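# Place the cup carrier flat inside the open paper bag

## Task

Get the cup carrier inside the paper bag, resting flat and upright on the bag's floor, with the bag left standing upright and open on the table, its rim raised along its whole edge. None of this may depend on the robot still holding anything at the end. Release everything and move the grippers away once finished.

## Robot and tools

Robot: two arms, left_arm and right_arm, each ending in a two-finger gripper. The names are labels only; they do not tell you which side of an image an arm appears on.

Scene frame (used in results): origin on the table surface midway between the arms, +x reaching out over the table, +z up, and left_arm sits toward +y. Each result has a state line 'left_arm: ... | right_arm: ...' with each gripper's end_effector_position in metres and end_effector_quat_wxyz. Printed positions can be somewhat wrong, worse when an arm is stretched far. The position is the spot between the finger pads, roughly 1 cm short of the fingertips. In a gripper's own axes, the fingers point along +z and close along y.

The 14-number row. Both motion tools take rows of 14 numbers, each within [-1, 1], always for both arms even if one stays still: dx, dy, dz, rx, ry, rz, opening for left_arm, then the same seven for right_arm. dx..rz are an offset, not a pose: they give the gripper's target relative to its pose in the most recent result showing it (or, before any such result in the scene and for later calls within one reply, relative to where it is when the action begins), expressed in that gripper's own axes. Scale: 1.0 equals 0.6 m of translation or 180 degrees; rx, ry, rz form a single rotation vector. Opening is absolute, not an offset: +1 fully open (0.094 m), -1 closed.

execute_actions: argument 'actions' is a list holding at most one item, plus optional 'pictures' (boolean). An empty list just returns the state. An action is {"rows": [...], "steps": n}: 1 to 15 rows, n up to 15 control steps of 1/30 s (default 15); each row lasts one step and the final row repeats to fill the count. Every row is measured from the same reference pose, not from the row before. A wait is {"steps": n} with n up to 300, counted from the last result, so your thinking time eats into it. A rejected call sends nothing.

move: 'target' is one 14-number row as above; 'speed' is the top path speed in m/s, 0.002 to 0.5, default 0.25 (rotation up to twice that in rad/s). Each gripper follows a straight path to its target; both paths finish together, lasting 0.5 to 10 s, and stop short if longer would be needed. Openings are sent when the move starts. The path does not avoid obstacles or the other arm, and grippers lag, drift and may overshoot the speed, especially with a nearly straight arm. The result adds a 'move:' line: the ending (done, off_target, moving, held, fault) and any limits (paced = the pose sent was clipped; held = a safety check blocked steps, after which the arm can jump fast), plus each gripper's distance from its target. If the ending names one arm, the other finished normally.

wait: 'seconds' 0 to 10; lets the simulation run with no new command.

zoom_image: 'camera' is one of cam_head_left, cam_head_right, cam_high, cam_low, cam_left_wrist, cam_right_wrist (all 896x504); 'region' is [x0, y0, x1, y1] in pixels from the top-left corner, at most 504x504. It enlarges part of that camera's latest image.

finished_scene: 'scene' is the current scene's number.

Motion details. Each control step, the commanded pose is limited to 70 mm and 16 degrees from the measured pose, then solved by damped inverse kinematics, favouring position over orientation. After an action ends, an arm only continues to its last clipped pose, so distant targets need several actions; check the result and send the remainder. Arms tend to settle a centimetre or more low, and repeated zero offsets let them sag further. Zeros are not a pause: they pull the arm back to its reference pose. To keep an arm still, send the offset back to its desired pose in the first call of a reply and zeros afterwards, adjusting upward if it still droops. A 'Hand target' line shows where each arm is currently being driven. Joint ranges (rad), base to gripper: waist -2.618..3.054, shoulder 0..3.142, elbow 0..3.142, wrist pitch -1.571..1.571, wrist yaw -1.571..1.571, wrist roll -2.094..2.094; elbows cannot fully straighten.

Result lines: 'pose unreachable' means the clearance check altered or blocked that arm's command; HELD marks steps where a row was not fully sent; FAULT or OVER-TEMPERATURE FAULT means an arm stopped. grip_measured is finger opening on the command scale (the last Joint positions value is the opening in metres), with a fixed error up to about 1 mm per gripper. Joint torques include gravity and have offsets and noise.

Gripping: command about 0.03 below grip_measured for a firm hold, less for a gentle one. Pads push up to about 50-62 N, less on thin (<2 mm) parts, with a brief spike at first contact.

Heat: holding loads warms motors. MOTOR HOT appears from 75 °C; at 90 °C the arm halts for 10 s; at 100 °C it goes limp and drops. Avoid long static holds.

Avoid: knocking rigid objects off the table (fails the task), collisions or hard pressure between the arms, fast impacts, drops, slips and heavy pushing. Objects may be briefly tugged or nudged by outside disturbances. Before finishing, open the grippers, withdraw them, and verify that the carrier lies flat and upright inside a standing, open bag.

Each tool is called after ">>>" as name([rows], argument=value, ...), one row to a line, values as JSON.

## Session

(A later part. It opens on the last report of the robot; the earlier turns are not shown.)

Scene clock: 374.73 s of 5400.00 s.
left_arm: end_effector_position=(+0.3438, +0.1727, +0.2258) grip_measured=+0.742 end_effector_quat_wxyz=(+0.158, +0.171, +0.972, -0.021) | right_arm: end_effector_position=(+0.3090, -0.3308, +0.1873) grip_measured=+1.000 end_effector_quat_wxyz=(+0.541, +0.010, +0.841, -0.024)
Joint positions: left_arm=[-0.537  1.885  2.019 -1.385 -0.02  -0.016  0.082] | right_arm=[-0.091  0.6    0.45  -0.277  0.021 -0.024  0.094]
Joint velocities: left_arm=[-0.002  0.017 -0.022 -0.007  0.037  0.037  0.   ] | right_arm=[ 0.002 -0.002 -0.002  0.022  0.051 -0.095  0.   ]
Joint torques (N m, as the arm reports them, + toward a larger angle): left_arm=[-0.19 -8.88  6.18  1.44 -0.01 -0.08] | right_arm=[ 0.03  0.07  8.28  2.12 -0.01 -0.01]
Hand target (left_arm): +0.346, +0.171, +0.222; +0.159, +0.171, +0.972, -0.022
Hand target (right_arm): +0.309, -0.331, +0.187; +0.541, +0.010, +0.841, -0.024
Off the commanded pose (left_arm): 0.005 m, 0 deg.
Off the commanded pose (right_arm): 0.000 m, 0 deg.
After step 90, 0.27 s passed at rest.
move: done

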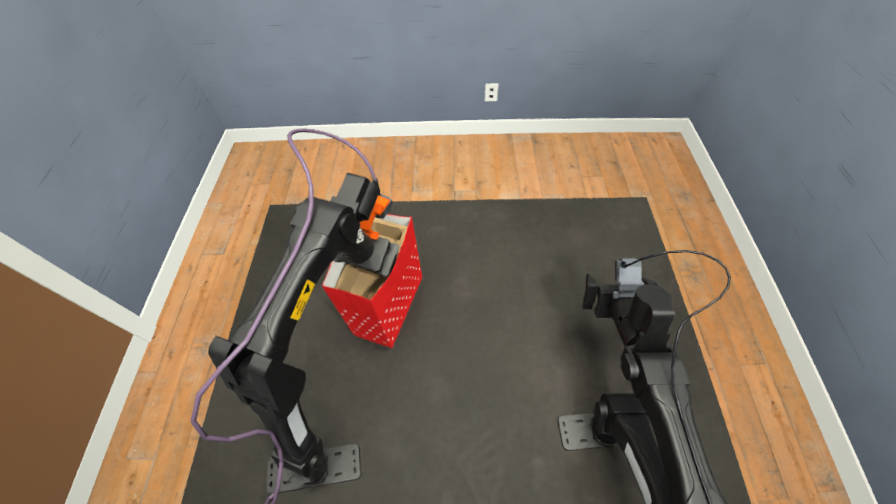

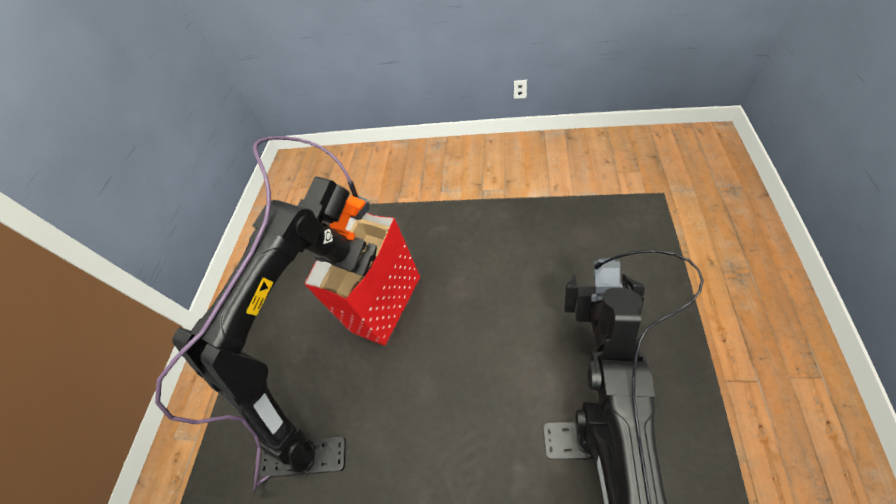

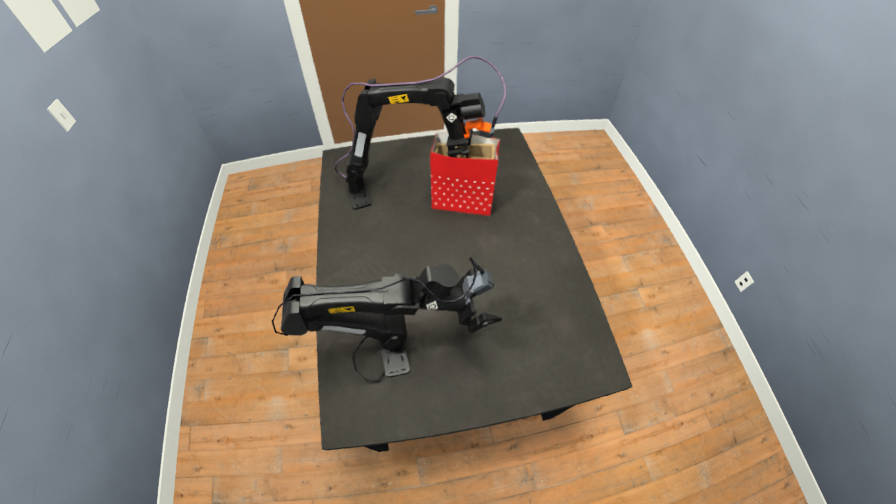

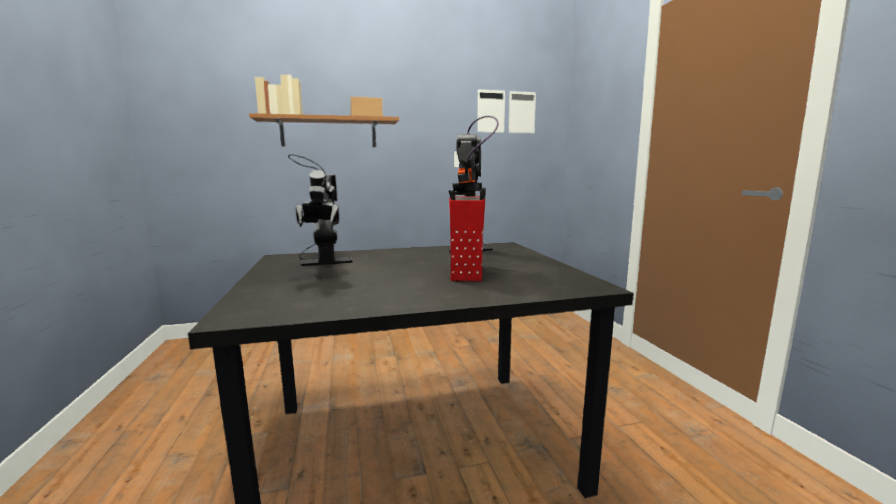

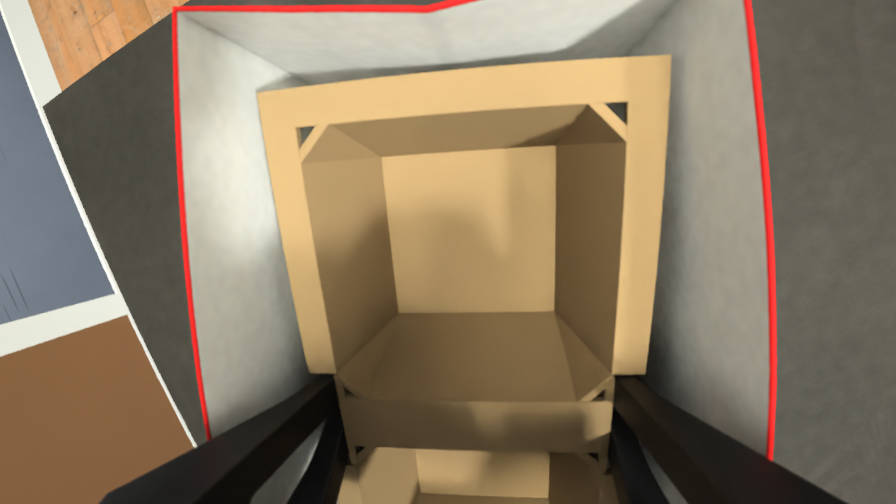

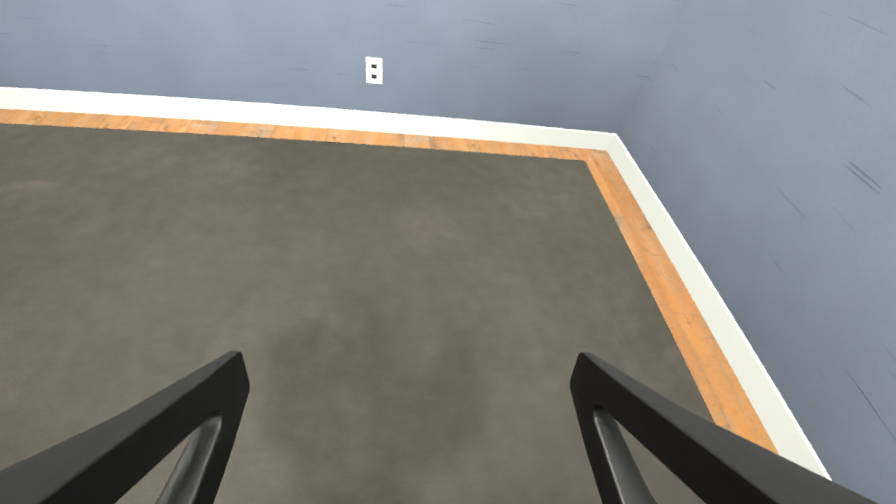

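>>> move(target=[0.0214, -0.002, 0.0807, 0, 0.0167, 0, 0.70, 0, 0, 0, 0, 0, 0, 1.0], speed=0.04)

>>> zoom_image(camera="cam_high", region=[410, 80, 530, 200])

Scene clock: 381.33 s of 5400.00 s.
left_arm: end_effector_position=(+0.3431, +0.1730, +0.1804) grip_measured=+0.742 end_effector_quat_wxyz=(+0.131, +0.172, +0.976, -0.016) | right_arm: end_effector_position=(+0.3090, -0.3308, +0.1873) grip_measured=+1.000 end_effector_quat_wxyz=(+0.541, +0.010, +0.841, -0.024)
Joint positions: left_arm=[-0.537  1.885  1.847 -1.268 -0.02  -0.016  0.082] | right_arm=[-0.091  0.6    0.45  -0.277  0.021 -0.024  0.094]
Joint velocities: left_arm=[ 0.002  0.002  0.012 -0.022 -0.007 -0.037 -0.001] | right_arm=[ 0.002 -0.012 -0.017 -0.066  0.007 -0.037  0.   ]
Joint torques (N m, as the arm reports them, + toward a larger angle): left_arm=[-0.01 -8.78  6.5   1.34 -0.01 -0.05] | right_arm=[ 0.    0.15  8.36  2.12  0.   -0.02]
Hand target (left_arm): +0.346, +0.172, +0.176; +0.132, +0.172, +0.976, -0.016
Hand target (right_arm): +0.309, -0.331, +0.187; +0.541, +0.010, +0.841, -0.024
Off the commanded pose (left_arm): 0.006 m, 0 deg.
Off the commanded pose (right_arm): 0.000 m, 0 deg.
After step 90, 2.07 s passed at rest.
move: done

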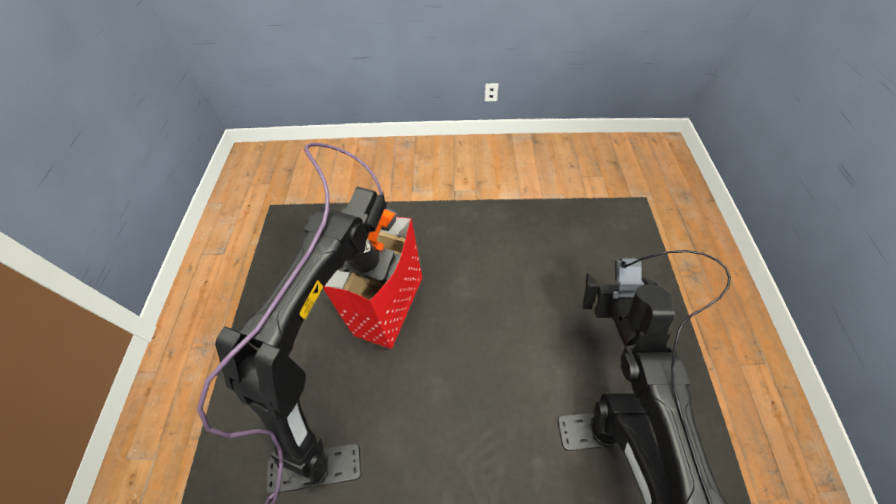

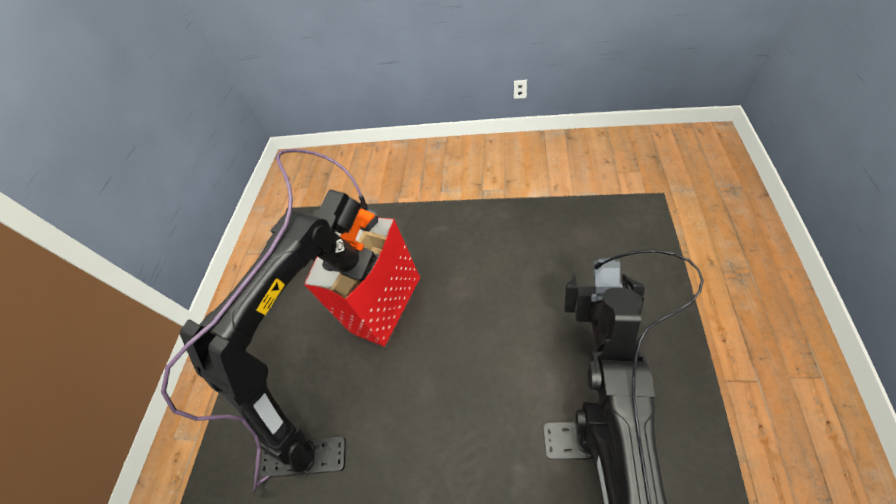

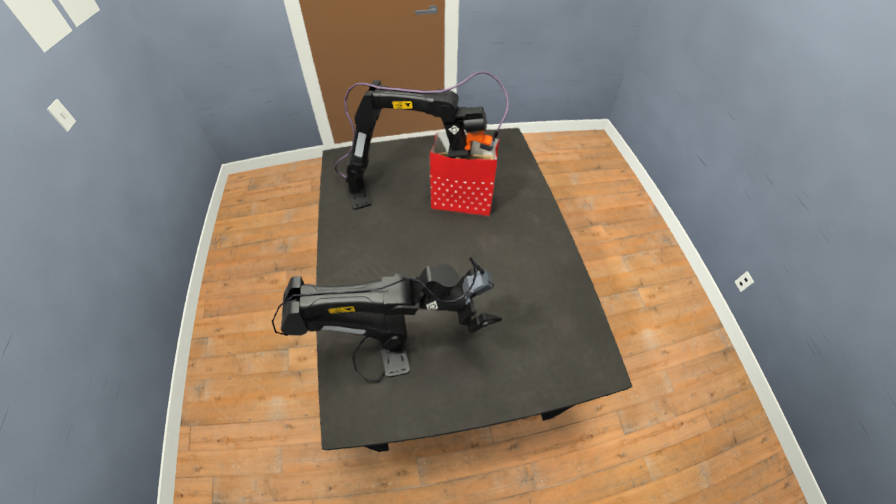

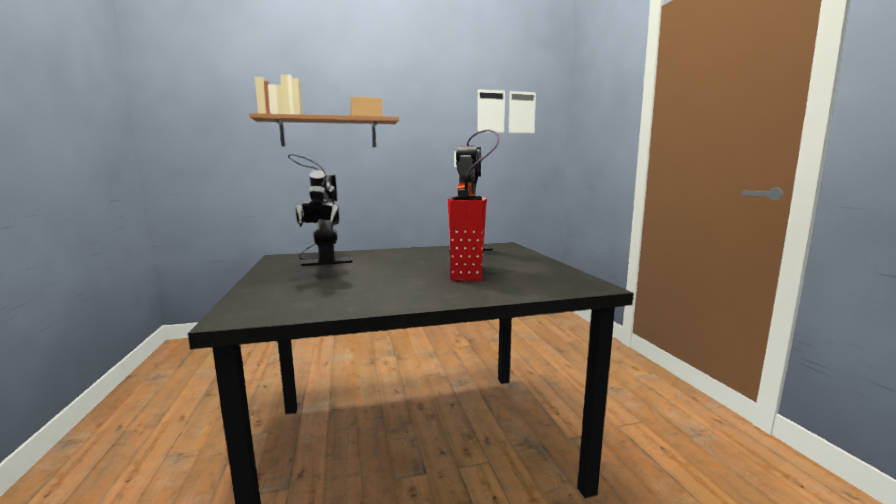

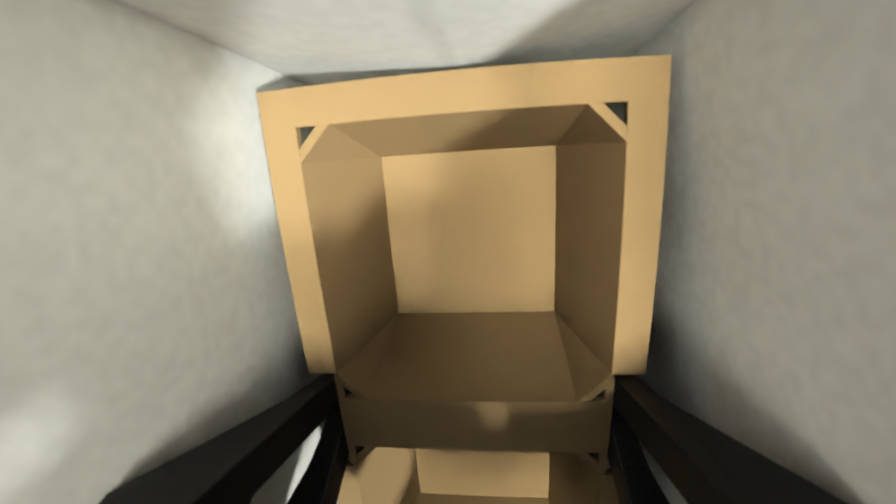

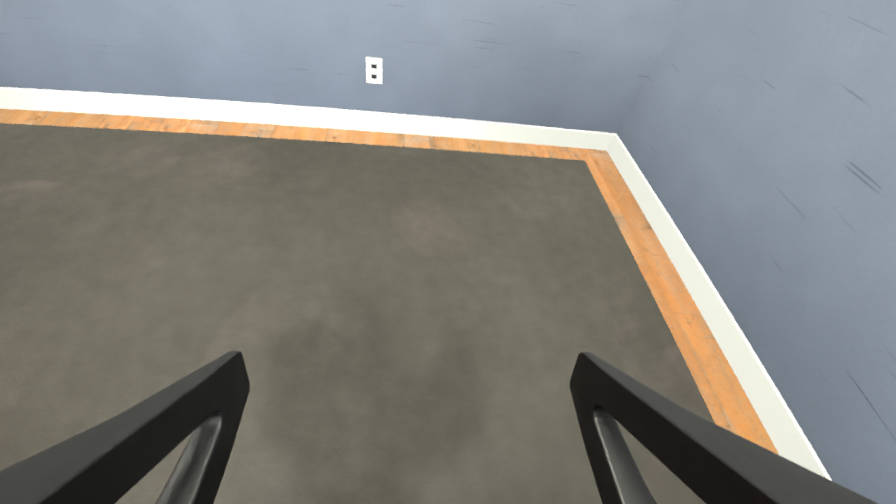

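Region (410, 80, 530, 200) of cam_high's 896x504 image, scaled by 4.200, with more detail than that image has.

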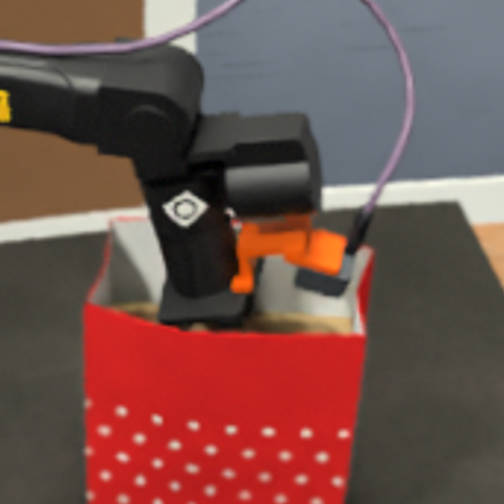

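>>> move(target=[0.0185, 0, 0.0813, 0, 0, 0, 0.70, 0, 0, 0, 0, 0, 0, 1.0], speed=0.04)

>>> zoom_image(camera="cam_high", region=[410, 80, 530, 200])

Scene clock: 387.03 s of 5400.00 s.
left_arm: end_effector_position=(+0.3430, +0.1730, +0.1268) grip_measured=+0.742 end_effector_quat_wxyz=(+0.121, +0.173, +0.977, -0.013) | right_arm: end_effector_position=(+0.3090, -0.3308, +0.1873) grip_measured=+1.000 end_effector_quat_wxyz=(+0.541, +0.010, +0.841, -0.024)
Joint positions: left_arm=[-0.537  1.885  1.639 -1.081 -0.02  -0.016  0.082] | right_arm=[-0.091  0.6    0.45  -0.277  0.021 -0.024  0.094]
Joint velocities: left_arm=[ 0.012  0.017  0.002  0.037 -0.037  0.007  0.   ] | right_arm=[ 0.007 -0.012 -0.027  0.066  0.007  0.037  0.   ]
Joint torques (N m, as the arm reports them, + toward a larger angle): left_arm=[  0.2  -10.62   6.65   1.31  -0.01   0.  ] | right_arm=[-0.03  0.12  8.27  2.13 -0.02 -0.02]
Hand target (left_arm): +0.345, +0.174, +0.130; +0.131, +0.172, +0.976, -0.015
Hand target (right_arm): +0.309, -0.331, +0.187; +0.541, +0.010, +0.841, -0.024
Off the commanded pose (left_arm): 0.004 m, 1 deg.
Off the commanded pose (right_arm): 0.000 m, 0 deg.
After step 90, 1.00 s passed at rest.
move: done

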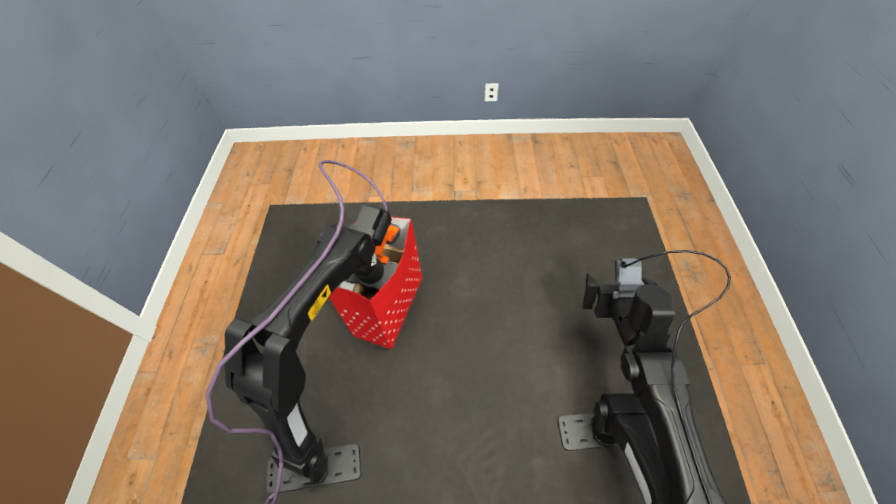

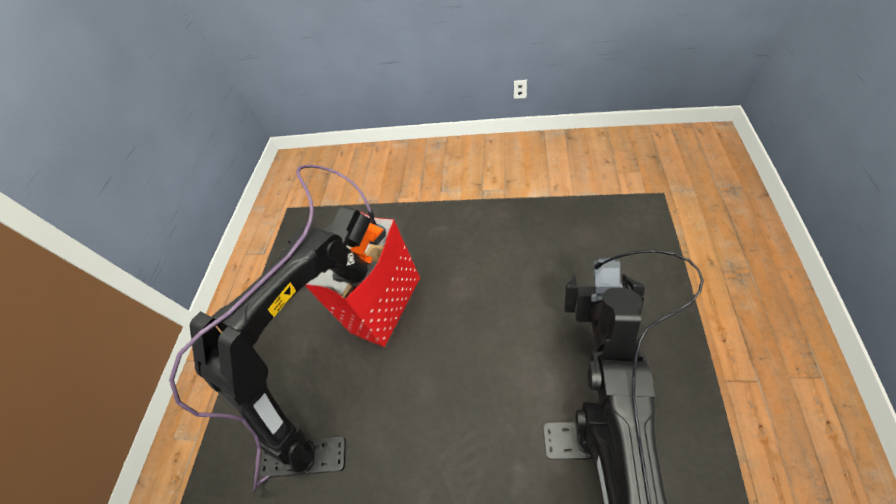

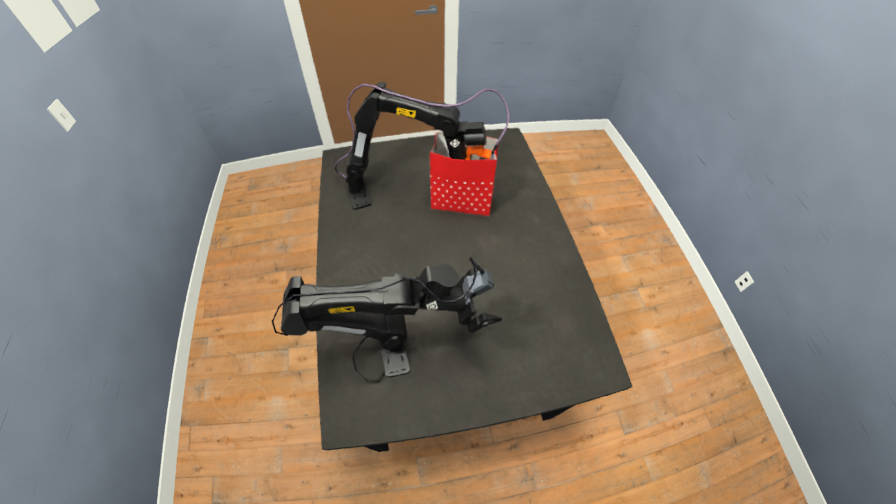

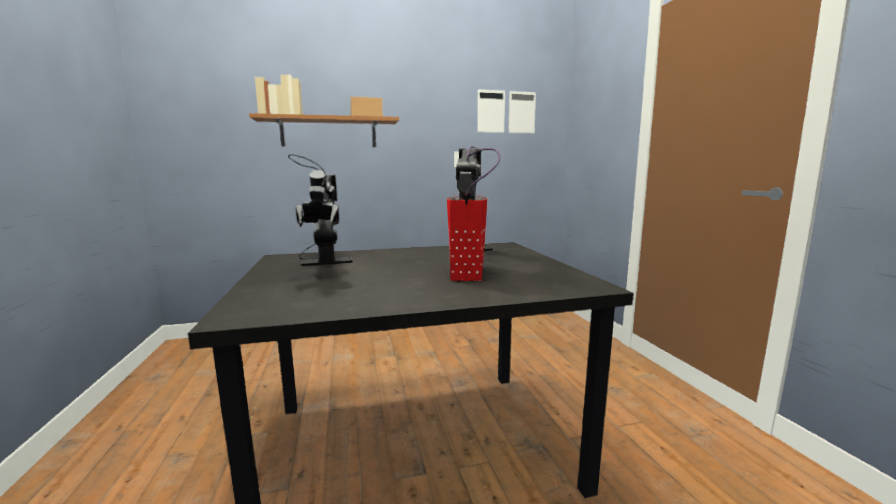

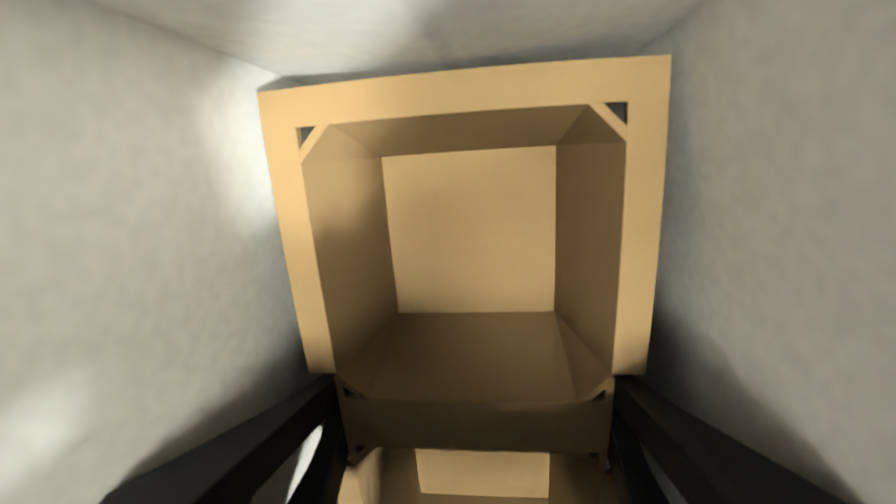

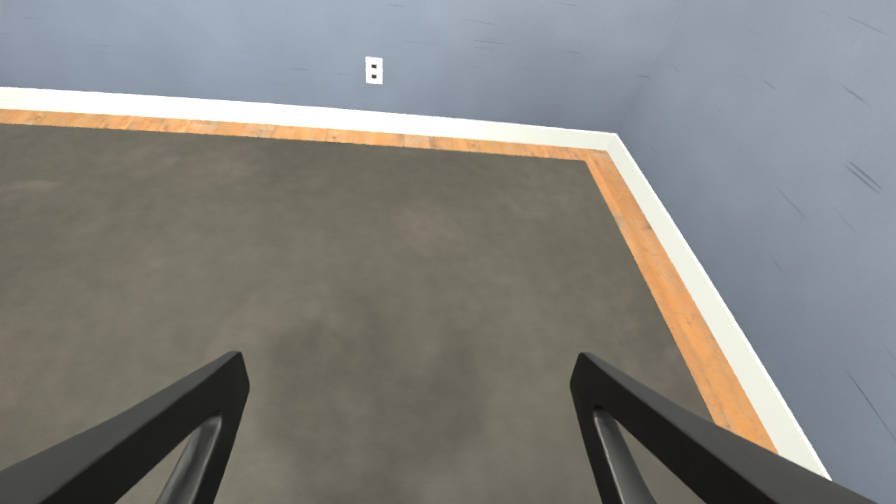

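Region (410, 80, 530, 200) of cam_high's 896x504 image, scaled by 4.200, with more detail than that image has.

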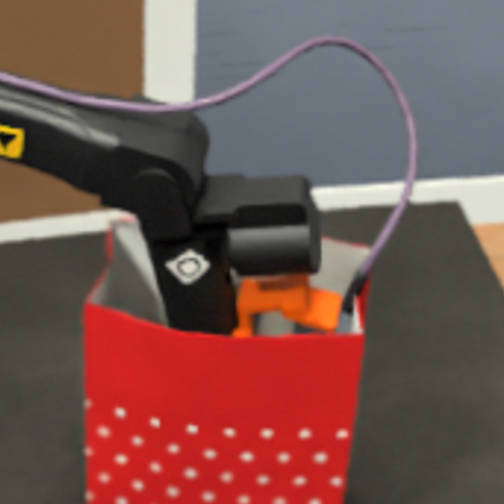

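>>> move(target=[0.0153, 0, 0.082, 0, 0.0128, 0, 0.70, 0, 0, 0, 0, 0, 0, 1.0], speed=0.04)

>>> zoom_image(camera="cam_high", region=[410, 80, 530, 200])

Scene clock: 392.70 s of 5400.00 s.
left_arm: end_effector_position=(+0.3437, +0.1727, +0.0798) grip_measured=+0.742 end_effector_quat_wxyz=(+0.098, +0.173, +0.980, -0.009) | right_arm: end_effector_position=(+0.3090, -0.3308, +0.1873) grip_measured=+1.000 end_effector_quat_wxyz=(+0.541, +0.010, +0.841, -0.024)
Joint positions: left_arm=[-0.537  1.948  1.546 -0.973 -0.02  -0.016  0.082] | right_arm=[-0.091  0.6    0.45  -0.277  0.021 -0.024  0.094]
Joint velocities: left_arm=[-0.007  0.012  0.027 -0.007 -0.037 -0.007 -0.   ] | right_arm=[-0.012 -0.002 -0.007  0.022  0.007 -0.037  0.   ]
Joint torques (N m, as the arm reports them, + toward a larger angle): left_arm=[ 0.23 -9.7   6.51  1.19  0.   -0.01] | right_arm=[ 0.03  0.11  8.32  2.11 -0.01 -0.02]
Hand target (left_arm): +0.345, +0.173, +0.077; +0.101, +0.173, +0.980, -0.010
Hand target (right_arm): +0.309, -0.331, +0.187; +0.541, +0.010, +0.841, -0.024
Off the commanded pose (left_arm): 0.004 m, 0 deg.
Off the commanded pose (right_arm): 0.000 m, 0 deg.
After step 90, 1.10 s passed at rest.
move: done

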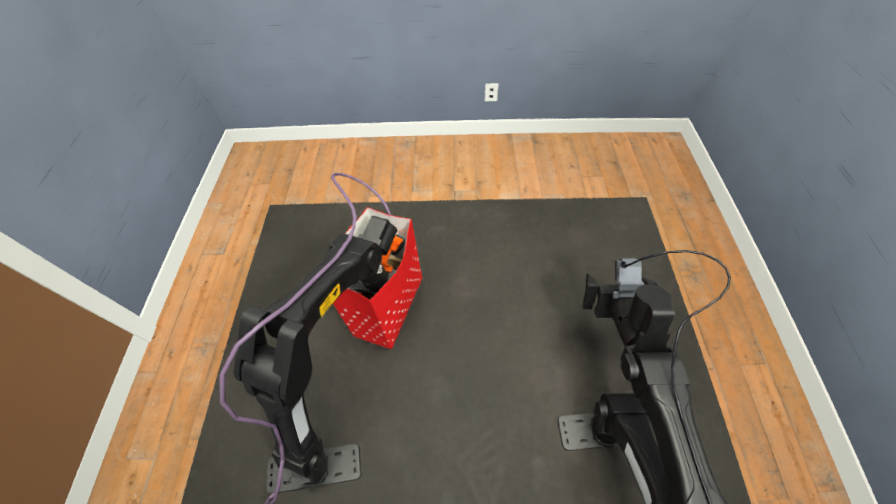

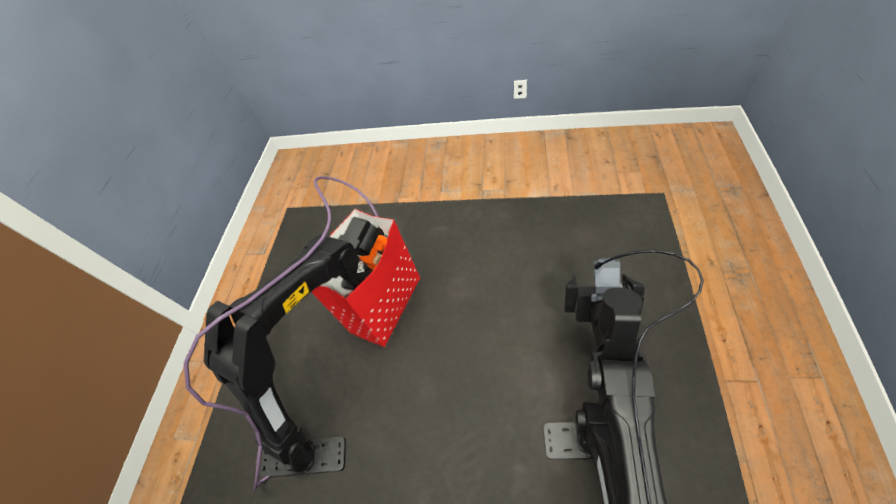

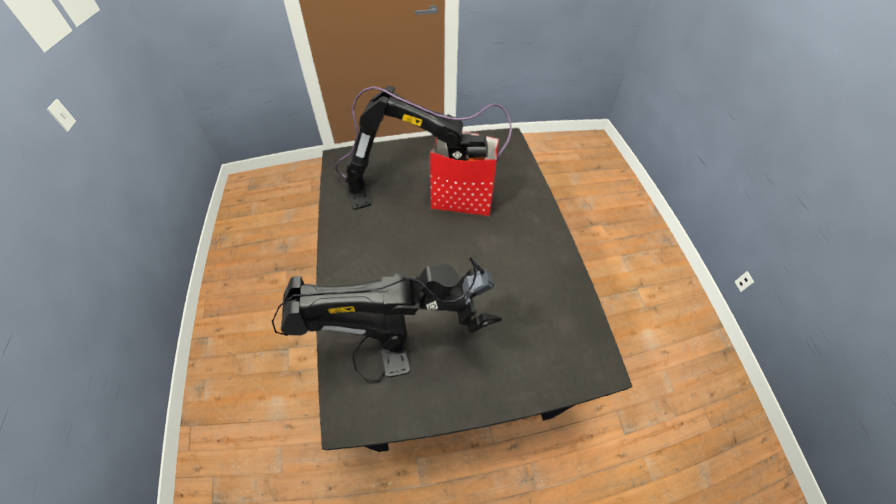

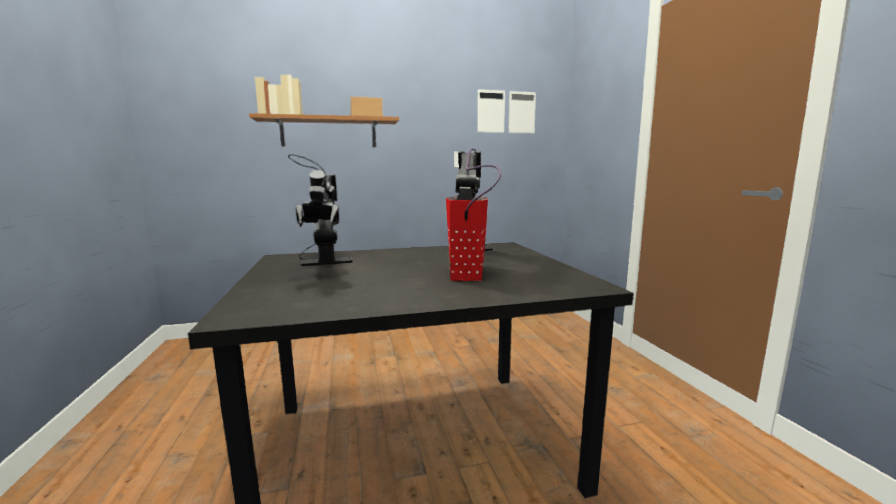

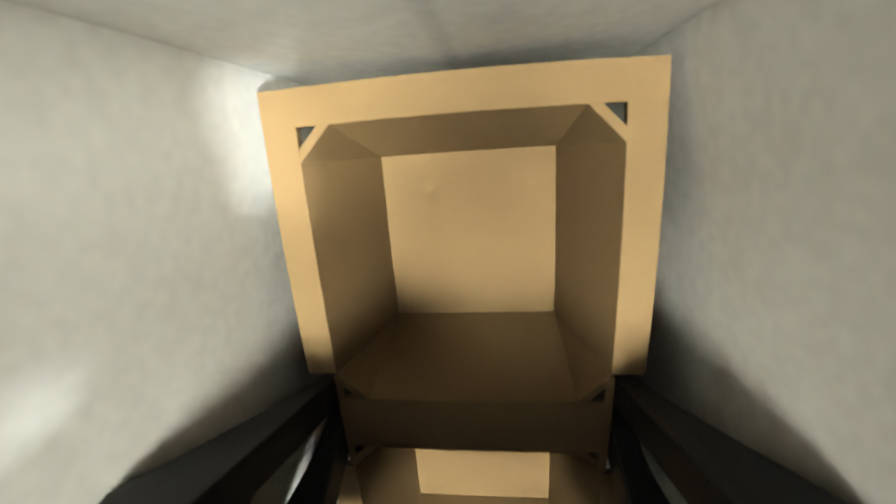

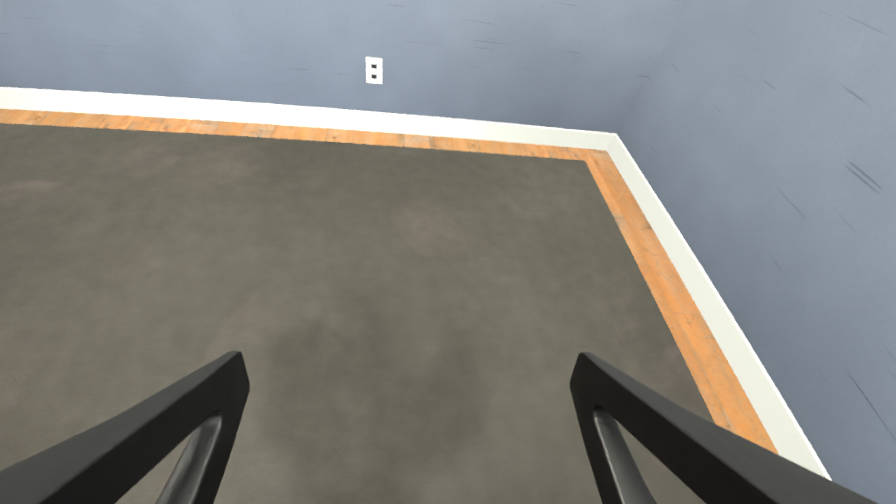

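Region (410, 80, 530, 200) of cam_high's 896x504 image, scaled by 4.200, with more detail than that image has.

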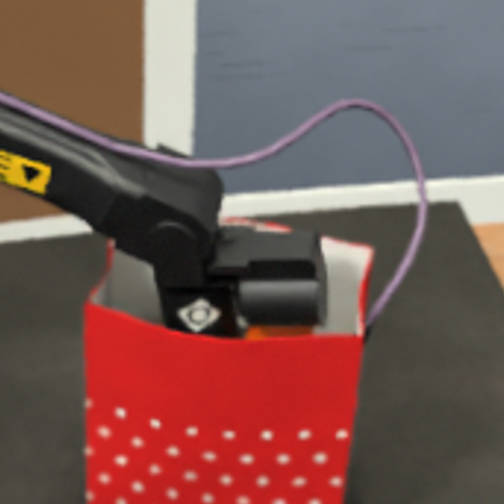

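>>> move(target=[0.0098, 0, 0.067, 0, -0.002, 0, 0.70, 0, 0, 0, 0, 0, 0, 1.0], speed=0.025)

>>> zoom_image(camera="cam_high", region=[410, 100, 530, 220])

Scene clock: 399.57 s of 5400.00 s.
left_arm: end_effector_position=(+0.3443, +0.1725, +0.0429) grip_measured=+0.742 end_effector_quat_wxyz=(+0.098, +0.173, +0.980, -0.009) | right_arm: end_effector_position=(+0.3090, -0.3308, +0.1873) grip_measured=+1.000 end_effector_quat_wxyz=(+0.541, +0.010, +0.841, -0.024)
Joint positions: left_arm=[-0.537  1.982  1.443 -0.835 -0.02  -0.016  0.082] | right_arm=[-0.091  0.6    0.45  -0.277  0.021 -0.024  0.094]
Joint velocities: left_arm=[-0.012 -0.037 -0.007  0.022  0.007 -0.007 -0.   ] | right_arm=[-0.017 -0.012  0.007 -0.022 -0.066 -0.007  0.   ]
Joint torques (N m, as the arm reports them, + toward a larger angle): left_arm=[ 0.17 -9.78  6.3   1.2  -0.02  0.  ] | right_arm=[ 0.04  0.14  8.35  2.12 -0.01 -0.04]
Hand target (left_arm): +0.345, +0.173, +0.039; +0.101, +0.173, +0.980, -0.009
Hand target (right_arm): +0.309, -0.331, +0.187; +0.541, +0.010, +0.841, -0.024
Off the commanded pose (left_arm): 0.004 m, 0 deg.
Off the commanded pose (right_arm): 0.000 m, 0 deg.
After step 90, 1.97 s passed at rest.
move: done

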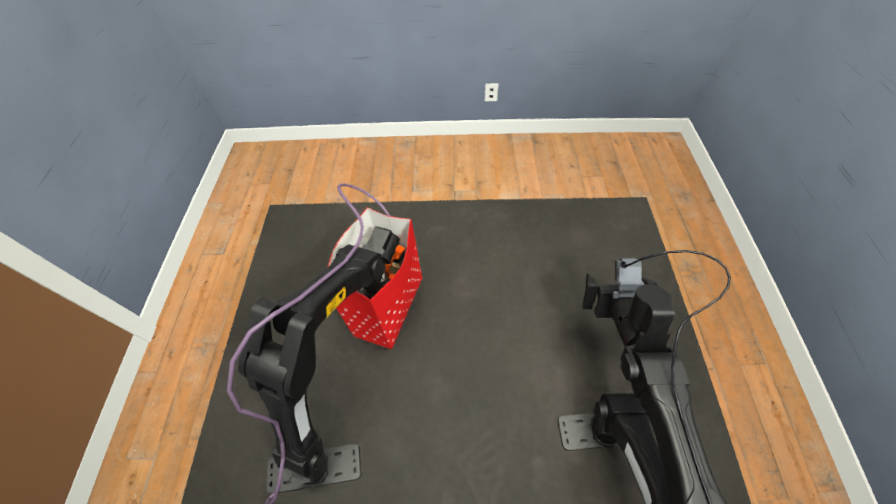

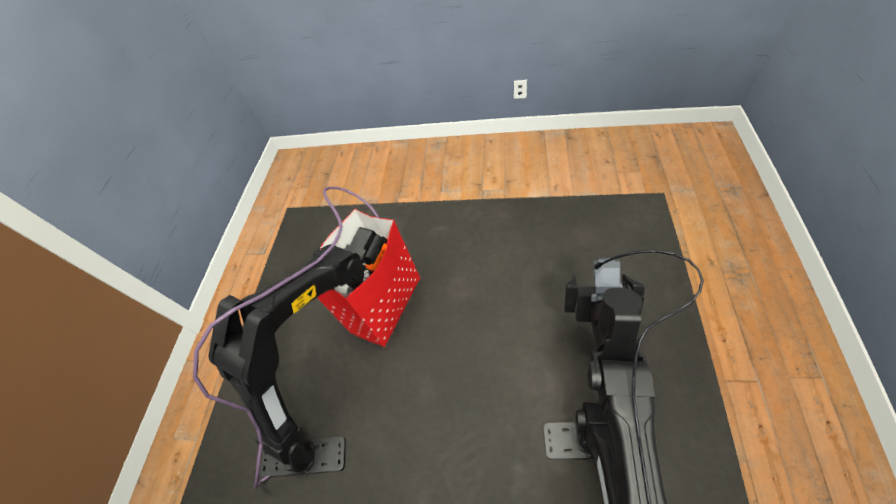

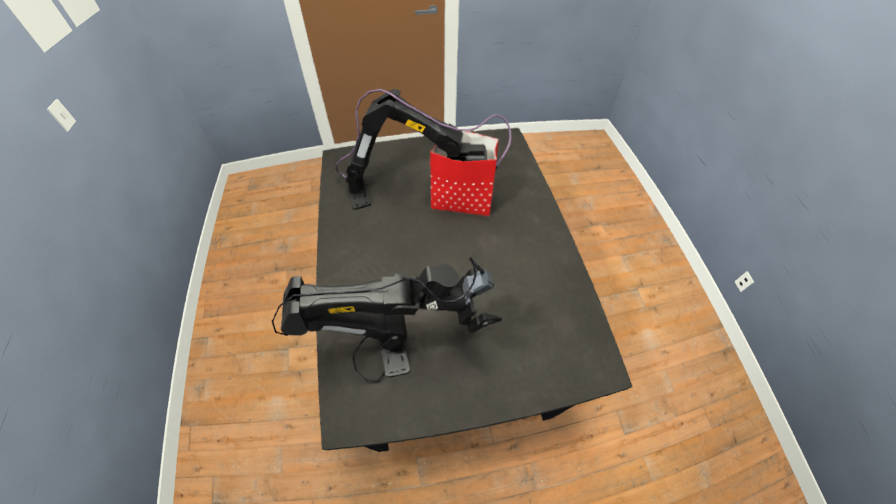

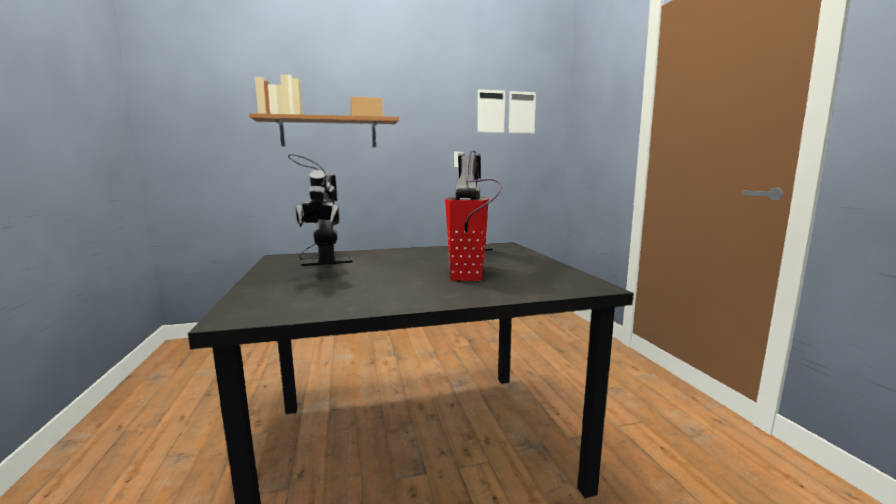

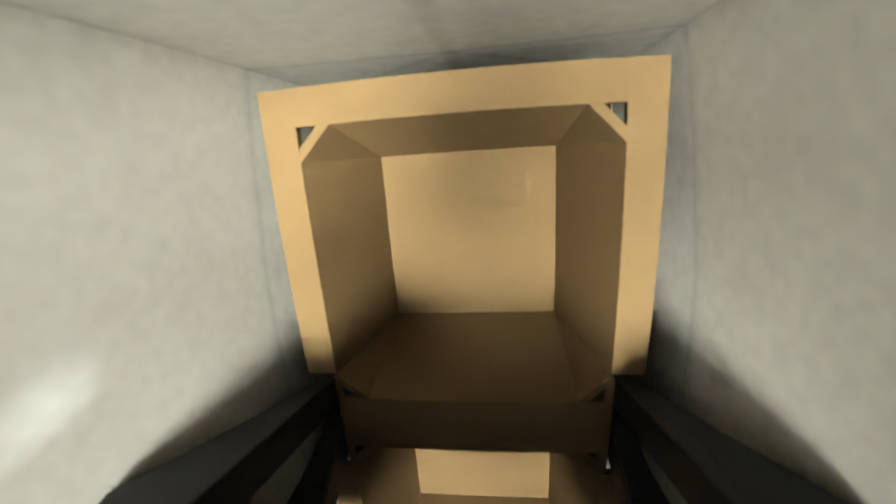

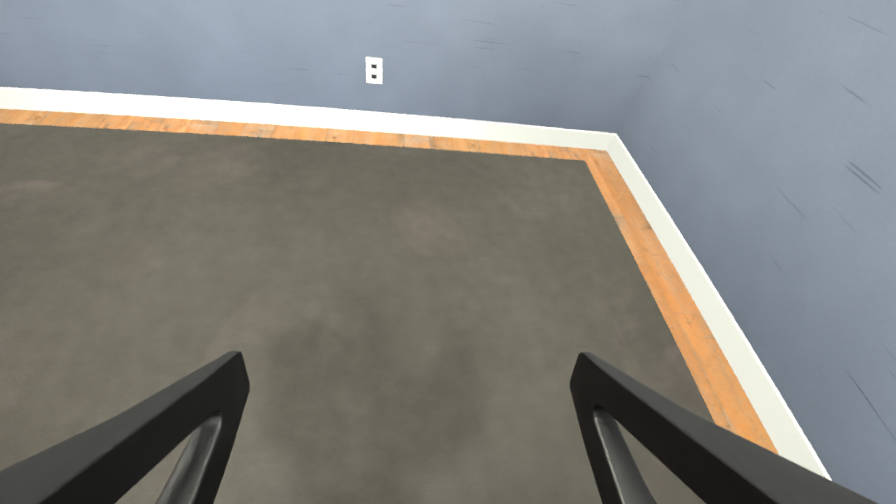

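Region (410, 100, 530, 220) of cam_high's 896x504 image, scaled by 4.200, with more detail than that image has.

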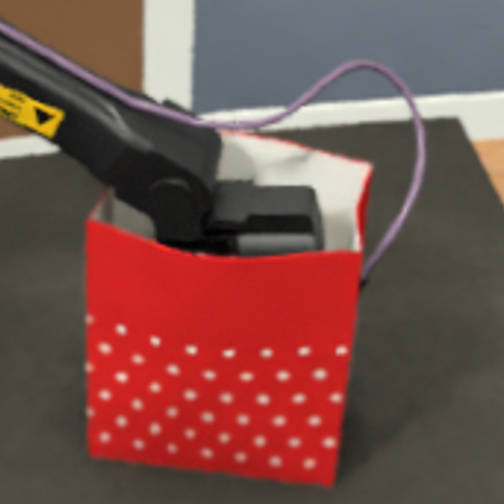

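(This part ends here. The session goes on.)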